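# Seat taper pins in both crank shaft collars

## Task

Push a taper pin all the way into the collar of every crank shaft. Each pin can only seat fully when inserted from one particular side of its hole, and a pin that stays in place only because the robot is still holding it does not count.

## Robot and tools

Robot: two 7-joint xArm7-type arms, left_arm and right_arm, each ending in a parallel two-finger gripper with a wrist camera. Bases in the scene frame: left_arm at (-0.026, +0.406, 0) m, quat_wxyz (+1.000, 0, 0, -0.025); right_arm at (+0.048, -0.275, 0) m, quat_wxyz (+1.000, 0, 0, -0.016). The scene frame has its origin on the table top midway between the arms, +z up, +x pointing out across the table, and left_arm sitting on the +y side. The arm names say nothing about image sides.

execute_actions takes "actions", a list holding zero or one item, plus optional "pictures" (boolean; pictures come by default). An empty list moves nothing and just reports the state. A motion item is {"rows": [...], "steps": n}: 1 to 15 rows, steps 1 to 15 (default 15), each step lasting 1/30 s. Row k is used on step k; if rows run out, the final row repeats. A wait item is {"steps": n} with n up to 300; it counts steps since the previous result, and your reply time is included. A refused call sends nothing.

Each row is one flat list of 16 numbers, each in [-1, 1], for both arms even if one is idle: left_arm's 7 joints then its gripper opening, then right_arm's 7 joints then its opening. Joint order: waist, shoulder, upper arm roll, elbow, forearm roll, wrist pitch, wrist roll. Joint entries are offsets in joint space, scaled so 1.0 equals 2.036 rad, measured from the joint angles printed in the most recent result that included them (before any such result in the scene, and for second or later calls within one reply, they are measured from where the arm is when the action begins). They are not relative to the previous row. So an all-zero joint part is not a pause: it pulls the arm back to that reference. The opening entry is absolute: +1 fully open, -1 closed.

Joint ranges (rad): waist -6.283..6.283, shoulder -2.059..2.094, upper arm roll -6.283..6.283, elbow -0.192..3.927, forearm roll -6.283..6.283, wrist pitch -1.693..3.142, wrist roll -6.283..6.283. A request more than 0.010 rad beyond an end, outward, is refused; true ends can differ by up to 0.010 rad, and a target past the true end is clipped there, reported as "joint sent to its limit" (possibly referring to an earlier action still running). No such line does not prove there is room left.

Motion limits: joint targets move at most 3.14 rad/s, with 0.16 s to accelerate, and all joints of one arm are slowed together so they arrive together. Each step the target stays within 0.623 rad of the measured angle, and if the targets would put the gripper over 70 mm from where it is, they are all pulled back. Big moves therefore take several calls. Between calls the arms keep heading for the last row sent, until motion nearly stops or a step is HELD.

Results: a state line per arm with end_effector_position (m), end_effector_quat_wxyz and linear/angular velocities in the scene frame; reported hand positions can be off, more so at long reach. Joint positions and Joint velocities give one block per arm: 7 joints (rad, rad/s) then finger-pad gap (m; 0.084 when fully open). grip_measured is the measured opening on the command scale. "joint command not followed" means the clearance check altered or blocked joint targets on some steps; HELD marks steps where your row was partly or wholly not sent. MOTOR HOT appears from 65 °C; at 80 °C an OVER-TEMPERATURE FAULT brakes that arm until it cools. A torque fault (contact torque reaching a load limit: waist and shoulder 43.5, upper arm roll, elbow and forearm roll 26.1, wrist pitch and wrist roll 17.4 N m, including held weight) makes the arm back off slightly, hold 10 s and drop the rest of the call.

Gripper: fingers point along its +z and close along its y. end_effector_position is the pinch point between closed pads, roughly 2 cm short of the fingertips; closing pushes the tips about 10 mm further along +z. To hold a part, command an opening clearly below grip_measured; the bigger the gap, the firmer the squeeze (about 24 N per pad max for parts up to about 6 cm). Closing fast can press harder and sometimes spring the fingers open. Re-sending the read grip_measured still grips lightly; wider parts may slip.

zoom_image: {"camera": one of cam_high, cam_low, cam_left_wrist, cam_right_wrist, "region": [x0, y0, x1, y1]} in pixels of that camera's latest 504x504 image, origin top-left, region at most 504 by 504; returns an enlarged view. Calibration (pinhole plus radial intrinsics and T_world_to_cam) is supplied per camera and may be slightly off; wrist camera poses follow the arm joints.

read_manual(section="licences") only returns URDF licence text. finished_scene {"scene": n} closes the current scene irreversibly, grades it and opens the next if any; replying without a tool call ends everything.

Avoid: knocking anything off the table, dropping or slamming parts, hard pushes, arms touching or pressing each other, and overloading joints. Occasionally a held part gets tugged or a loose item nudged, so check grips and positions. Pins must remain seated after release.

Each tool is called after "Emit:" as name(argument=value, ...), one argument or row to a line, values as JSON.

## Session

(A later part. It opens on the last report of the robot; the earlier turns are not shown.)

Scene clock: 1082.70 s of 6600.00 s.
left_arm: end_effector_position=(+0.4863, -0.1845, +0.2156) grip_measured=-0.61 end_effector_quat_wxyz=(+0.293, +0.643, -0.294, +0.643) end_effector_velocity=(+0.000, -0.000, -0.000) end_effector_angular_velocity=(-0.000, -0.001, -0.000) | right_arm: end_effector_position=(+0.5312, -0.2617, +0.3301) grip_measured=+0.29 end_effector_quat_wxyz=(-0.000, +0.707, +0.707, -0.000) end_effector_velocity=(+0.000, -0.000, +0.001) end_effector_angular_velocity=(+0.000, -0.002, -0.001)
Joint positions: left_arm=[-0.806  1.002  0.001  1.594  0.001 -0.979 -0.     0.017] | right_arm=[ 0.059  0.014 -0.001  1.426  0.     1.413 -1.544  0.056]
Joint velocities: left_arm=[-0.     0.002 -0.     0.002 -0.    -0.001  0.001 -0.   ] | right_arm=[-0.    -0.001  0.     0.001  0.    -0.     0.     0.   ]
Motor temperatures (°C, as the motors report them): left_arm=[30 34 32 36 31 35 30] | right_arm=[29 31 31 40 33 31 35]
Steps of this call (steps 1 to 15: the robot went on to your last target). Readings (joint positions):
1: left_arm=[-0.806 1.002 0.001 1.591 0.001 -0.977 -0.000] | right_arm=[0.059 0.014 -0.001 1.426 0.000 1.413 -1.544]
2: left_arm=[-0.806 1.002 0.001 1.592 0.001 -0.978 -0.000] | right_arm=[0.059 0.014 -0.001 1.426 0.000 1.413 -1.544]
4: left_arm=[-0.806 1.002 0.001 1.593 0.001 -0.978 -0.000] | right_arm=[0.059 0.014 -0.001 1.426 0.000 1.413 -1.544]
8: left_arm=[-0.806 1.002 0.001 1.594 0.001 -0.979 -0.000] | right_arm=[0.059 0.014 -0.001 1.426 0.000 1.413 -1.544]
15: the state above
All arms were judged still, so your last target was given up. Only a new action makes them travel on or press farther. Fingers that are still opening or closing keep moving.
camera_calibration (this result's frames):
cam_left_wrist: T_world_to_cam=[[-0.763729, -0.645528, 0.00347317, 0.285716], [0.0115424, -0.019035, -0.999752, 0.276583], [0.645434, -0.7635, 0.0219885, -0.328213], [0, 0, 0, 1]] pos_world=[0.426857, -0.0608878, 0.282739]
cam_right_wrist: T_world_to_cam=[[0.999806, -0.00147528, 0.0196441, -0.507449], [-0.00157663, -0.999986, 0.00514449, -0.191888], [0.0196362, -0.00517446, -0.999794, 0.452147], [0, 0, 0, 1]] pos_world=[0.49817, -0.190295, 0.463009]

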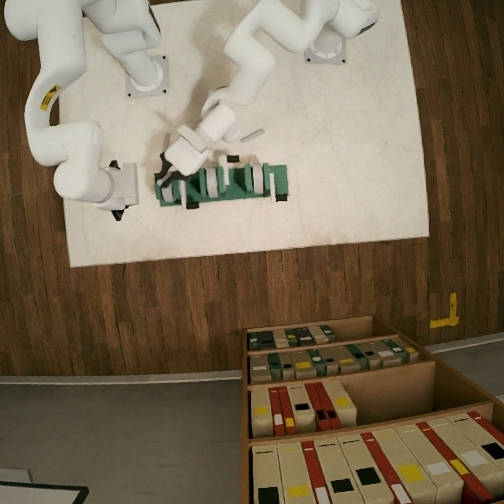

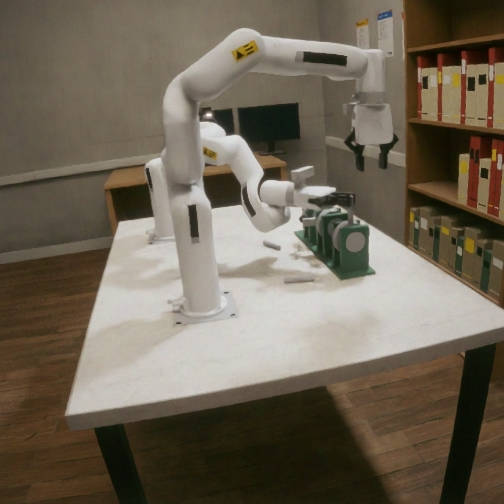

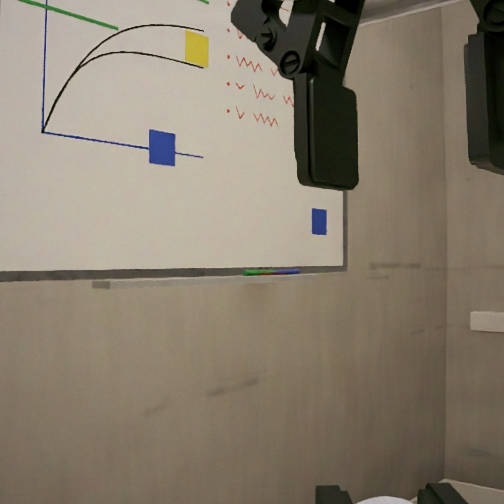

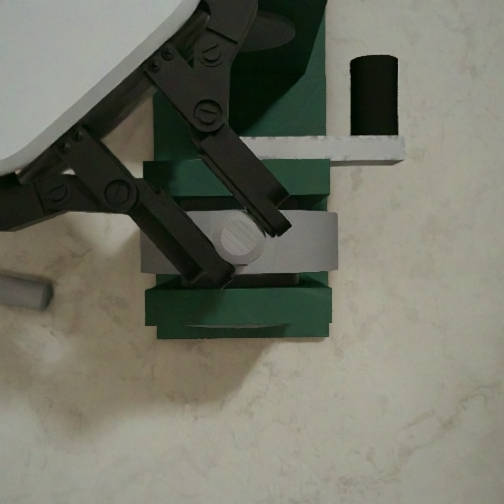

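Emit:
execute_actions(
  actions=[
    {"rows":[[0,0.005,0,0.003,0,-0.0023,0,-0.85,0,0,0,0,0,0,0,0.3],[0,0.005,0,0.003,0,-0.0023,0,-0.85,0,0,0,0,0,0,0,0.3],[0,0.01,0,0.006,0,-0.0047,0,-0.85,0,0,0,0,0,0,0,0.3],[0,0.01,0,0.006,0,-0.0047,0,-0.85,0,0,0,0,0,0,0,0.3],[0,0.016,0,0.009,0,-0.007,0,-0.85,0,0,0,0,0,0,0,0.3],[0,0.016,0,0.009,0,-0.007,0,-0.85,0,0,0,0,0,0,0,0.3],[0,0.0214,0,0.012,0,-0.0094,0,-0.85,0,0,0,0,0,0,0,0.3]],"steps":15},
  ],
  pictures=false,
)

Emit:
execute_actions(
  actions=[
    {"steps":12},
  ],
)

Emit:
zoom_image(
  camera="cam_right_wrist",
  region=[160, 160, 320, 320],
)

Scene clock: 1091.53 s of 6600.00 s.
left_arm: end_effector_position=(+0.4861, -0.1847, +0.1993) grip_measured=-0.61 end_effector_quat_wxyz=(+0.294, +0.643, -0.294, +0.644) end_effector_velocity=(+0.000, +0.000, -0.002) end_effector_angular_velocity=(-0.001, -0.001, +0.000) | right_arm: end_effector_position=(+0.5312, -0.2617, +0.3301) grip_measured=+0.29 end_effector_quat_wxyz=(-0.000, +0.707, +0.707, -0.000) end_effector_velocity=(-0.000, -0.001, +0.000) end_effector_angular_velocity=(-0.000, -0.000, -0.001)
Joint positions: left_arm=[-0.806  1.044  0.001  1.618  0.001 -0.998 -0.     0.017] | right_arm=[ 0.059  0.014 -0.001  1.426  0.     1.413 -1.544  0.056]
Joint velocities: left_arm=[ 0.     0.006  0.     0.005  0.    -0.003 -0.     0.   ] | right_arm=[ 0.    -0.    -0.001 -0.    -0.     0.     0.    -0.   ]
Motor temperatures (°C, as the motors report them): left_arm=[30 34 32 36 31 35 30] | right_arm=[29 31 31 40 33 31 35]
Steps of this call (steps 1 to 90: nothing new was sent; then 5.33 s passed at rest; steps 91 to 105: all 15 steps of this action). Readings (joint positions):
91: left_arm=[-0.806 1.002 0.001 1.594 0.001 -0.979 -0.000] | right_arm=[0.059 0.014 -0.001 1.426 0.000 1.413 -1.544]
92: left_arm=[-0.806 1.004 0.001 1.596 0.001 -0.981 -0.000] | right_arm=[0.059 0.014 -0.001 1.426 0.000 1.413 -1.544]
94: left_arm=[-0.806 1.011 0.001 1.600 0.001 -0.984 -0.000] | right_arm=[0.059 0.014 -0.001 1.426 0.000 1.413 -1.544]
98: left_arm=[-0.806 1.032 0.001 1.611 0.001 -0.992 -0.000] | right_arm=[0.059 0.014 -0.001 1.426 0.000 1.413 -1.544]
105: the state above

Scene clock: 1091.93 s of 6600.00 s.
left_arm: end_effector_position=(+0.4862, -0.1847, +0.1990) grip_measured=-0.61 end_effector_quat_wxyz=(+0.294, +0.643, -0.294, +0.644) end_effector_velocity=(+0.000, +0.000, -0.000) end_effector_angular_velocity=(-0.000, -0.000, +0.000) | right_arm: end_effector_position=(+0.5312, -0.2617, +0.3301) grip_measured=+0.29 end_effector_quat_wxyz=(-0.000, +0.707, +0.707, -0.000) end_effector_velocity=(-0.000, -0.001, -0.001) end_effector_angular_velocity=(-0.000, +0.001, +0.000)
Joint positions: left_arm=[-0.806  1.045  0.001  1.618  0.001 -0.998 -0.     0.017] | right_arm=[ 0.059  0.014 -0.001  1.426  0.     1.413 -1.544  0.056]
Joint velocities: left_arm=[ 0.  0.  0.  0.  0. -0. -0.  0.] | right_arm=[ 0.001  0.001 -0.002 -0.001 -0.    -0.    -0.002 -0.   ]
Motor temperatures (°C, as the motors report them): left_arm=[30 34 32 36 31 35 30] | right_arm=[29 31 31 40 33 31 35]
Steps of this call (steps 1 to 12: the robot went on to your last target). Readings (joint positions):
1: left_arm=[-0.806 1.045 0.001 1.618 0.001 -0.998 -0.000] | right_arm=[0.059 0.014 -0.001 1.426 0.000 1.413 -1.544]
2: left_arm=[-0.806 1.045 0.001 1.618 0.001 -0.998 -0.000] | right_arm=[0.059 0.014 -0.001 1.426 0.000 1.413 -1.544]
4: left_arm=[-0.806 1.045 0.001 1.618 0.001 -0.998 -0.000] | right_arm=[0.059 0.014 -0.001 1.426 0.000 1.413 -1.544]
8: left_arm=[-0.806 1.045 0.001 1.618 0.001 -0.998 -0.000] | right_arm=[0.059 0.014 -0.001 1.426 0.000 1.413 -1.544]
12: the state above
camera_calibration (this result's frames):
cam_left_wrist: T_world_to_cam=[[-0.763938, -0.645279, 0.00359249, 0.285684], [0.0117118, -0.0194313, -0.999743, 0.259738], [0.645183, -0.7637, 0.0224017, -0.327902], [0, 0, 0, 1]] pos_world=[0.426759, -0.0610256, 0.265991]
cam_right_wrist: T_world_to_cam=[[0.999806, -0.00147525, 0.0196443, -0.507449], [-0.00157659, -0.999986, 0.00514439, -0.191888], [0.0196364, -0.00517436, -0.999794, 0.452147], [0, 0, 0, 1]] pos_world=[0.49817, -0.190295, 0.463009]

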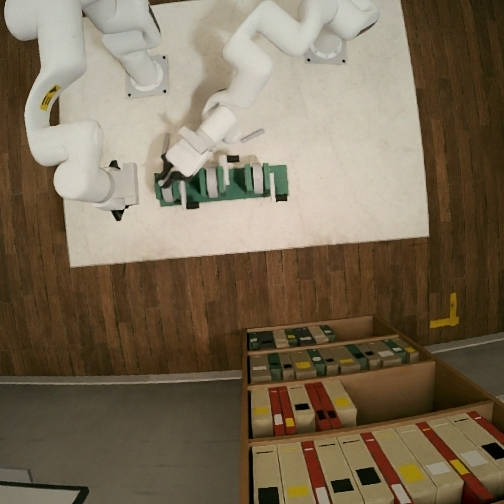

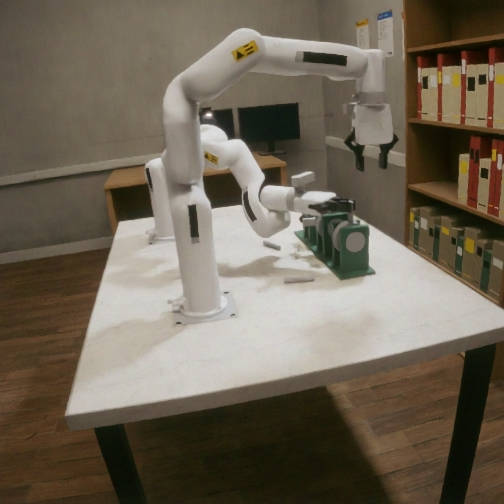

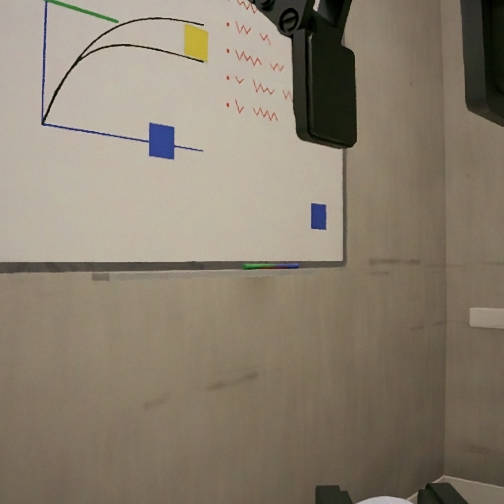

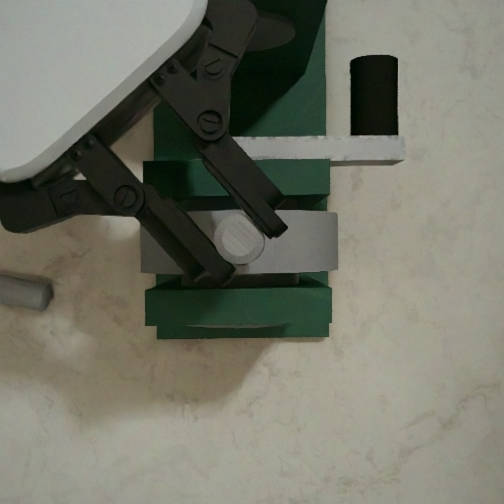

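Region (160, 160, 320, 320) of cam_right_wrist's 504x504 image, scaled by 3.150, with more detail than that image has.

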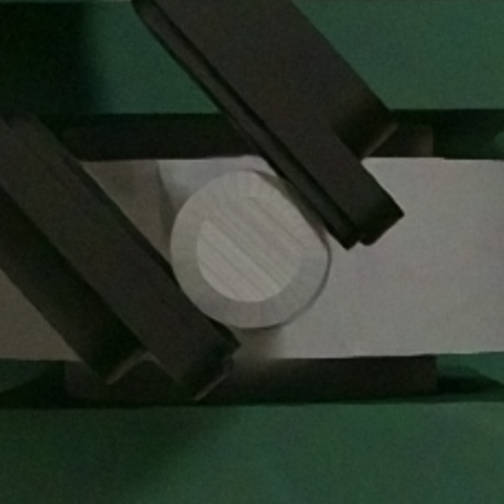

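Emit:
execute_actions(
  actions=[
    {"rows":[[0,0,0,0,0,0,0,-0.5,0,0,0,0,0,0,0,0.3],[0,0,0,0,0,0,0,-0.4,0,0,0,0,0,0,0,0.3],[0,0,0,0,0,0,0,-0.2,0,0,0,0,0,0,0,0.3],[0,0,0,0,0,0,0,0.0,0,0,0,0,0,0,0,0.3],[0,0,0,0,0,0,0,0.2,0,0,0,0,0,0,0,0.3]],"steps":15},
  ],
)

Emit:
zoom_image(
  camera="cam_right_wrist",
  region=[160, 160, 320, 320],
)

Scene clock: 1097.43 s of 6600.00 s.
left_arm: end_effector_position=(+0.4863, -0.1846, +0.1989) grip_measured=+0.19 end_effector_quat_wxyz=(+0.293, +0.643, -0.294, +0.644) end_effector_velocity=(-0.000, -0.000, -0.000) end_effector_angular_velocity=(-0.001, +0.001, -0.001) | right_arm: end_effector_position=(+0.5312, -0.2617, +0.3301) grip_measured=+0.29 end_effector_quat_wxyz=(-0.000, +0.707, +0.707, -0.000) end_effector_velocity=(+0.000, +0.001, +0.000) end_effector_angular_velocity=(-0.000, -0.001, +0.001)
Joint positions: left_arm=[-0.806  1.045  0.001  1.618  0.001 -0.998 -0.     0.052] | right_arm=[ 0.059  0.014 -0.001  1.426  0.     1.413 -1.544  0.056]
Joint velocities: left_arm=[-0.     0.    -0.    -0.001  0.001 -0.001 -0.001 -0.   ] | right_arm=[ 0.001 -0.     0.001  0.    -0.    -0.     0.    -0.   ]
Motor temperatures (°C, as the motors report them): left_arm=[30 34 32 36 31 35 30] | right_arm=[29 31 31 40 33 31 35]
Steps of this call (steps 1 to 15: the robot went on to your last target; steps 16 to 90: nothing new was sent; then 2.00 s passed at rest; steps 91 to 105: all 15 steps of this action). Readings (joint positions):
91: left_arm=[-0.806 1.045 0.001 1.618 0.001 -0.998 -0.000] | right_arm=[0.059 0.014 -0.001 1.426 0.000 1.413 -1.544]
92: left_arm=[-0.806 1.045 0.001 1.618 0.001 -0.998 0.000] | right_arm=[0.059 0.014 -0.001 1.426 0.000 1.413 -1.544]
94: left_arm=[-0.805 1.045 0.002 1.618 0.001 -0.998 0.000] | right_arm=[0.059 0.014 -0.001 1.426 0.000 1.413 -1.544]
98: left_arm=[-0.806 1.045 0.001 1.618 0.001 -0.998 -0.000] | right_arm=[0.059 0.014 -0.001 1.426 0.000 1.413 -1.544]
105: the state above
camera_calibration (this result's frames):
cam_left_wrist: T_world_to_cam=[[-0.763809, -0.645432, 0.00351394, 0.285754], [0.0117689, -0.0193703, -0.999743, 0.259717], [0.645335, -0.763572, 0.0223913, -0.327948], [0, 0, 0, 1]] pos_world=[0.426841, -0.0609462, 0.265989]
cam_right_wrist: T_world_to_cam=[[0.999806, -0.00147536, 0.0196441, -0.507449], [-0.0015767, -0.999986, 0.00514454, -0.191888], [0.0196363, -0.00517451, -0.999794, 0.452147], [0, 0, 0, 1]] pos_world=[0.49817, -0.190295, 0.463009]

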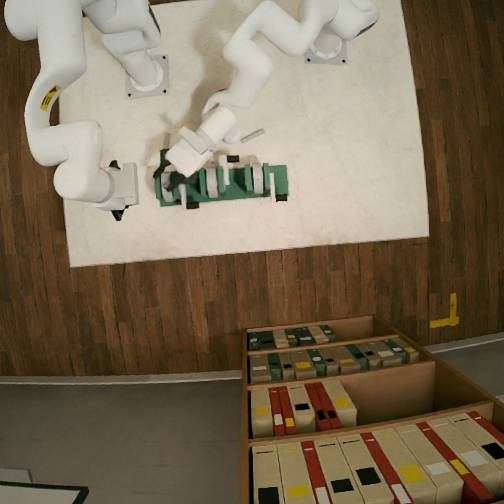

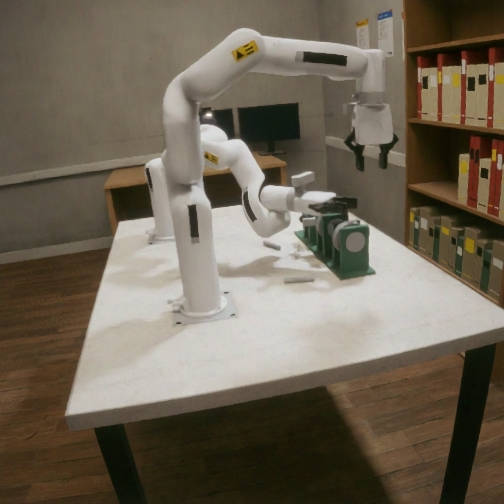

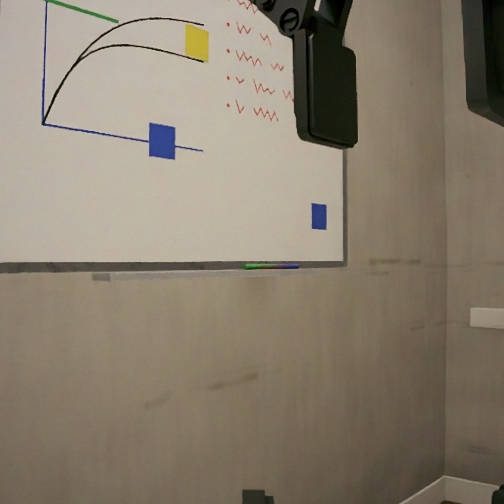

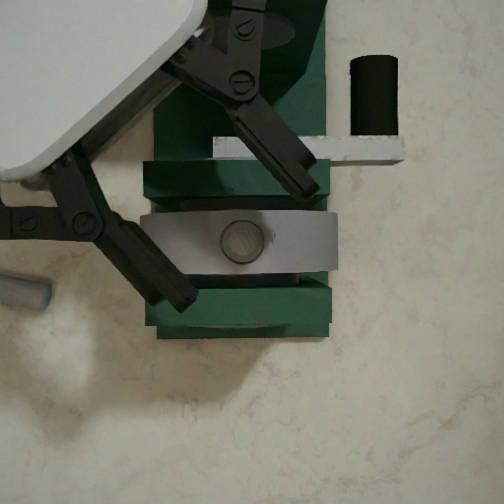

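Region (160, 160, 320, 320) of cam_right_wrist's 504x504 image, scaled by 3.150, with more detail than that image has.

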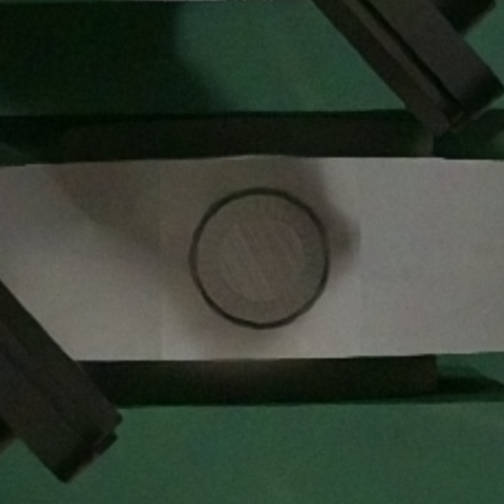

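Emit:
execute_actions(
  actions=[
    {"rows":[[0,-0.1,0,-0.17,0,-0.07,0,0.2,0,0,0,0,0,0,0,0.3],[0,-0.2,0,-0.35,0,-0.14,0,0.2,0,0,0,0,0,0,0,0.3],[0.1,-0.355,0,-0.595,0,-0.238,0,0.2,0,0,0,0,0,0,0,0.3]],"steps":15},
  ],
  pictures=false,
)

Emit:
execute_actions(
  actions=[
    {"steps":20},
  ],
)

Emit:
zoom_image(
  camera="cam_low",
  region=[280, 180, 400, 290],
)

Scene clock: 1107.63 s of 6600.00 s.
left_arm: end_effector_position=(+0.4751, -0.0634, +0.3214) grip_measured=+0.19 end_effector_quat_wxyz=(+0.282, +0.595, -0.236, +0.715) end_effector_velocity=(-0.112, +0.381, +0.127) end_effector_angular_velocity=(-0.083, -0.090, +0.294) | right_arm: end_effector_position=(+0.5312, -0.2617, +0.3301) grip_measured=+0.29 end_effector_quat_wxyz=(-0.000, +0.707, +0.707, -0.000) end_effector_velocity=(+0.000, -0.000, +0.000) end_effector_angular_velocity=(-0.000, -0.001, -0.001)
Joint positions: left_arm=[-0.703  0.665  0.001  1.161  0.001 -1.257 -0.     0.052] | right_arm=[ 0.059  0.014 -0.001  1.426  0.     1.413 -1.544  0.056]
Joint velocities: left_arm=[ 0.289 -0.974  0.005 -1.484 -0.001 -0.632 -0.     0.   ] | right_arm=[ 0.     0.    -0.001  0.    -0.    -0.001  0.001  0.   ]
Motor temperatures (°C, as the motors report them): left_arm=[30 35 32 36 31 35 30] | right_arm=[29 31 31 40 33 31 35]
Steps of this call (steps 1 to 15: the robot went on to your last target; steps 16 to 90: nothing new was sent; then 6.70 s passed at rest; steps 91 to 105: all 15 steps of this action). Readings (joint positions):
91: left_arm=[-0.806 1.045 0.001 1.618 0.001 -0.999 -0.000] | right_arm=[0.059 0.014 -0.001 1.426 0.000 1.413 -1.544]
92: left_arm=[-0.806 1.042 0.001 1.612 0.001 -1.001 -0.000] | right_arm=[0.059 0.014 -0.001 1.426 0.000 1.413 -1.544]
94: left_arm=[-0.806 1.014 0.001 1.563 0.001 -1.023 -0.000] | right_arm=[0.059 0.014 -0.001 1.426 0.000 1.413 -1.544]
98: left_arm=[-0.771 0.894 -0.000 1.437 0.001 -1.109 -0.000] | right_arm=[0.059 0.014 -0.001 1.426 0.000 1.413 -1.544]
105: the state above

Scene clock: 1108.30 s of 6600.00 s.
left_arm: end_effector_position=(+0.3728, +0.1003, +0.2693) grip_measured=+0.19 end_effector_quat_wxyz=(+0.227, +0.670, -0.227, +0.669) end_effector_velocity=(-0.012, +0.015, -0.004) end_effector_angular_velocity=(+0.010, +0.014, +0.009) | right_arm: end_effector_position=(+0.5312, -0.2617, +0.3301) grip_measured=+0.29 end_effector_quat_wxyz=(-0.000, +0.707, +0.707, -0.000) end_effector_velocity=(+0.000, +0.001, +0.000) end_effector_angular_velocity=(+0.000, -0.001, +0.001)
Joint positions: left_arm=[-0.604  0.326  0.     0.415  0.001 -1.481 -0.     0.052] | right_arm=[ 0.059  0.014 -0.001  1.426  0.     1.413 -1.544  0.056]
Joint velocities: left_arm=[ 0.008 -0.028  0.    -0.065 -0.    -0.02  -0.     0.   ] | right_arm=[ 0.001  0.001  0.001  0.001  0.    -0.001  0.    -0.   ]
Motor temperatures (°C, as the motors report them): left_arm=[30 34 32 36 31 35 30] | right_arm=[29 31 31 40 33 31 35]
Steps of this call (steps 1 to 20: the robot went on to your last target). Readings (joint positions):
1: left_arm=[-0.694 0.633 0.001 1.110 0.001 -1.278 -0.000] | right_arm=[0.059 0.014 -0.001 1.426 0.000 1.413 -1.544]
2: left_arm=[-0.685 0.602 0.002 1.057 0.001 -1.298 -0.000] | right_arm=[0.059 0.014 -0.001 1.426 0.000 1.413 -1.544]
4: left_arm=[-0.669 0.549 0.002 0.949 0.001 -1.332 -0.000] | right_arm=[0.059 0.014 -0.001 1.426 0.000 1.413 -1.544]
8: left_arm=[-0.644 0.464 0.001 0.739 0.001 -1.390 -0.000] | right_arm=[0.059 0.014 -0.001 1.426 0.000 1.413 -1.544]
20: the state above
camera_calibration (this result's frames):
cam_left_wrist: T_world_to_cam=[[-0.61862, -0.785677, 0.0045224, 0.34232], [0.0137248, -0.0165612, -0.999769, 0.335945], [0.78557, -0.618415, 0.0210284, -0.105261], [0, 0, 0, 1]] pos_world=[0.289845, 0.209422, 0.336532]
cam_right_wrist: T_world_to_cam=[[0.999806, -0.0014754, 0.0196443, -0.507449], [-0.00157674, -0.999986, 0.00514464, -0.191888], [0.0196364, -0.00517462, -0.999794, 0.452147], [0, 0, 0, 1]] pos_world=[0.49817, -0.190295, 0.463009]

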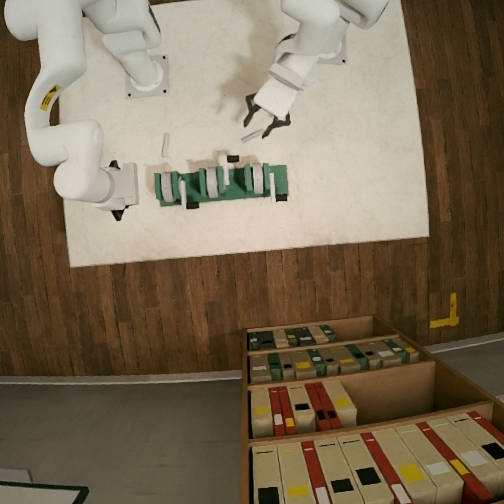

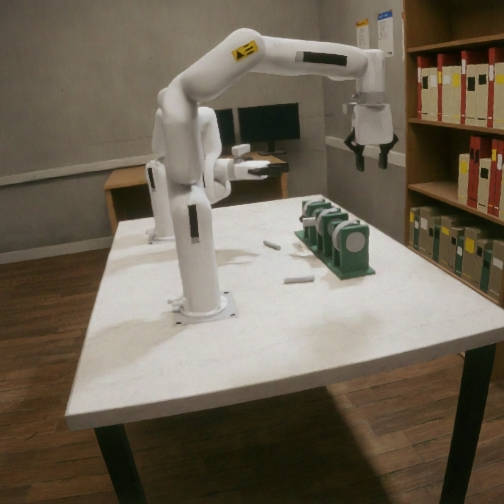

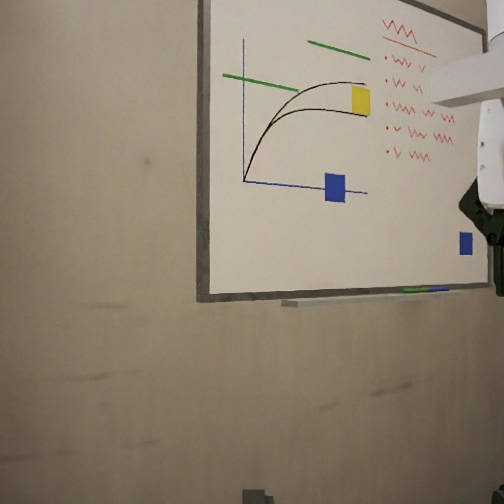

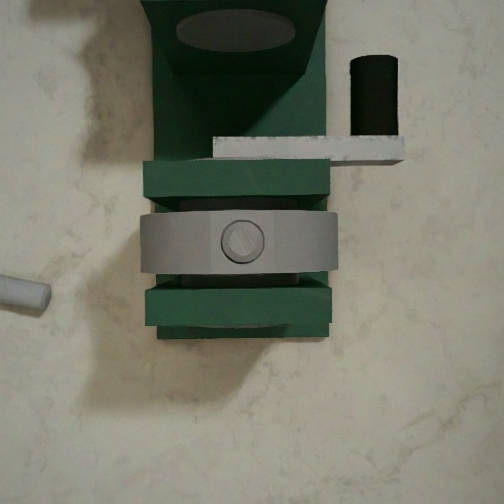

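Region (280, 180, 400, 290) of cam_low's 504x504 image, scaled by 4.200, with more detail than that image has; it fills the top 462 rows of this view, and the rest is white.

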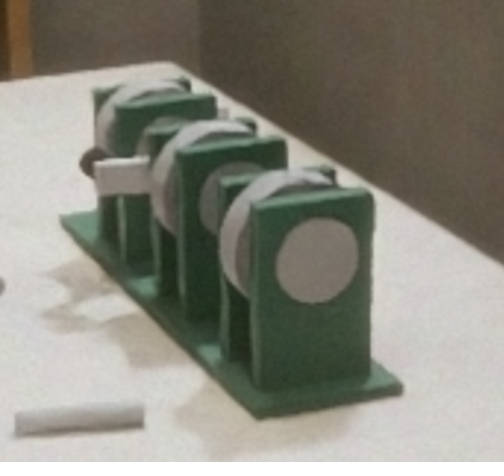

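Emit:
zoom_image(
  camera="cam_right_wrist",
  region=[200, 200, 290, 290],
)

Emit:
zoom_image(
  camera="cam_high",
  region=[150, 155, 300, 215],
)

Region (200, 200, 290, 290) of cam_right_wrist's 504x504 image, scaled by 5.600, with more detail than that image has.

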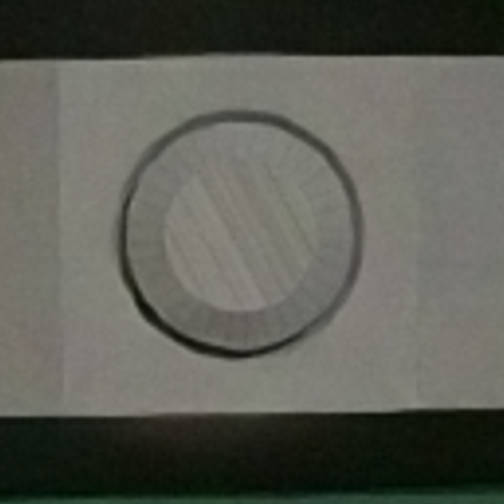

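Region (150, 155, 300, 215) of cam_high's 504x504 image, scaled by 3.360, with more detail than that image has; it fills the top 202 rows of this view, and the rest is white.

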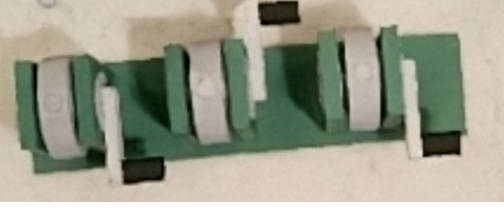

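Emit:
finished_scene(
  scene=1,
)

The scene is finished: the task was done.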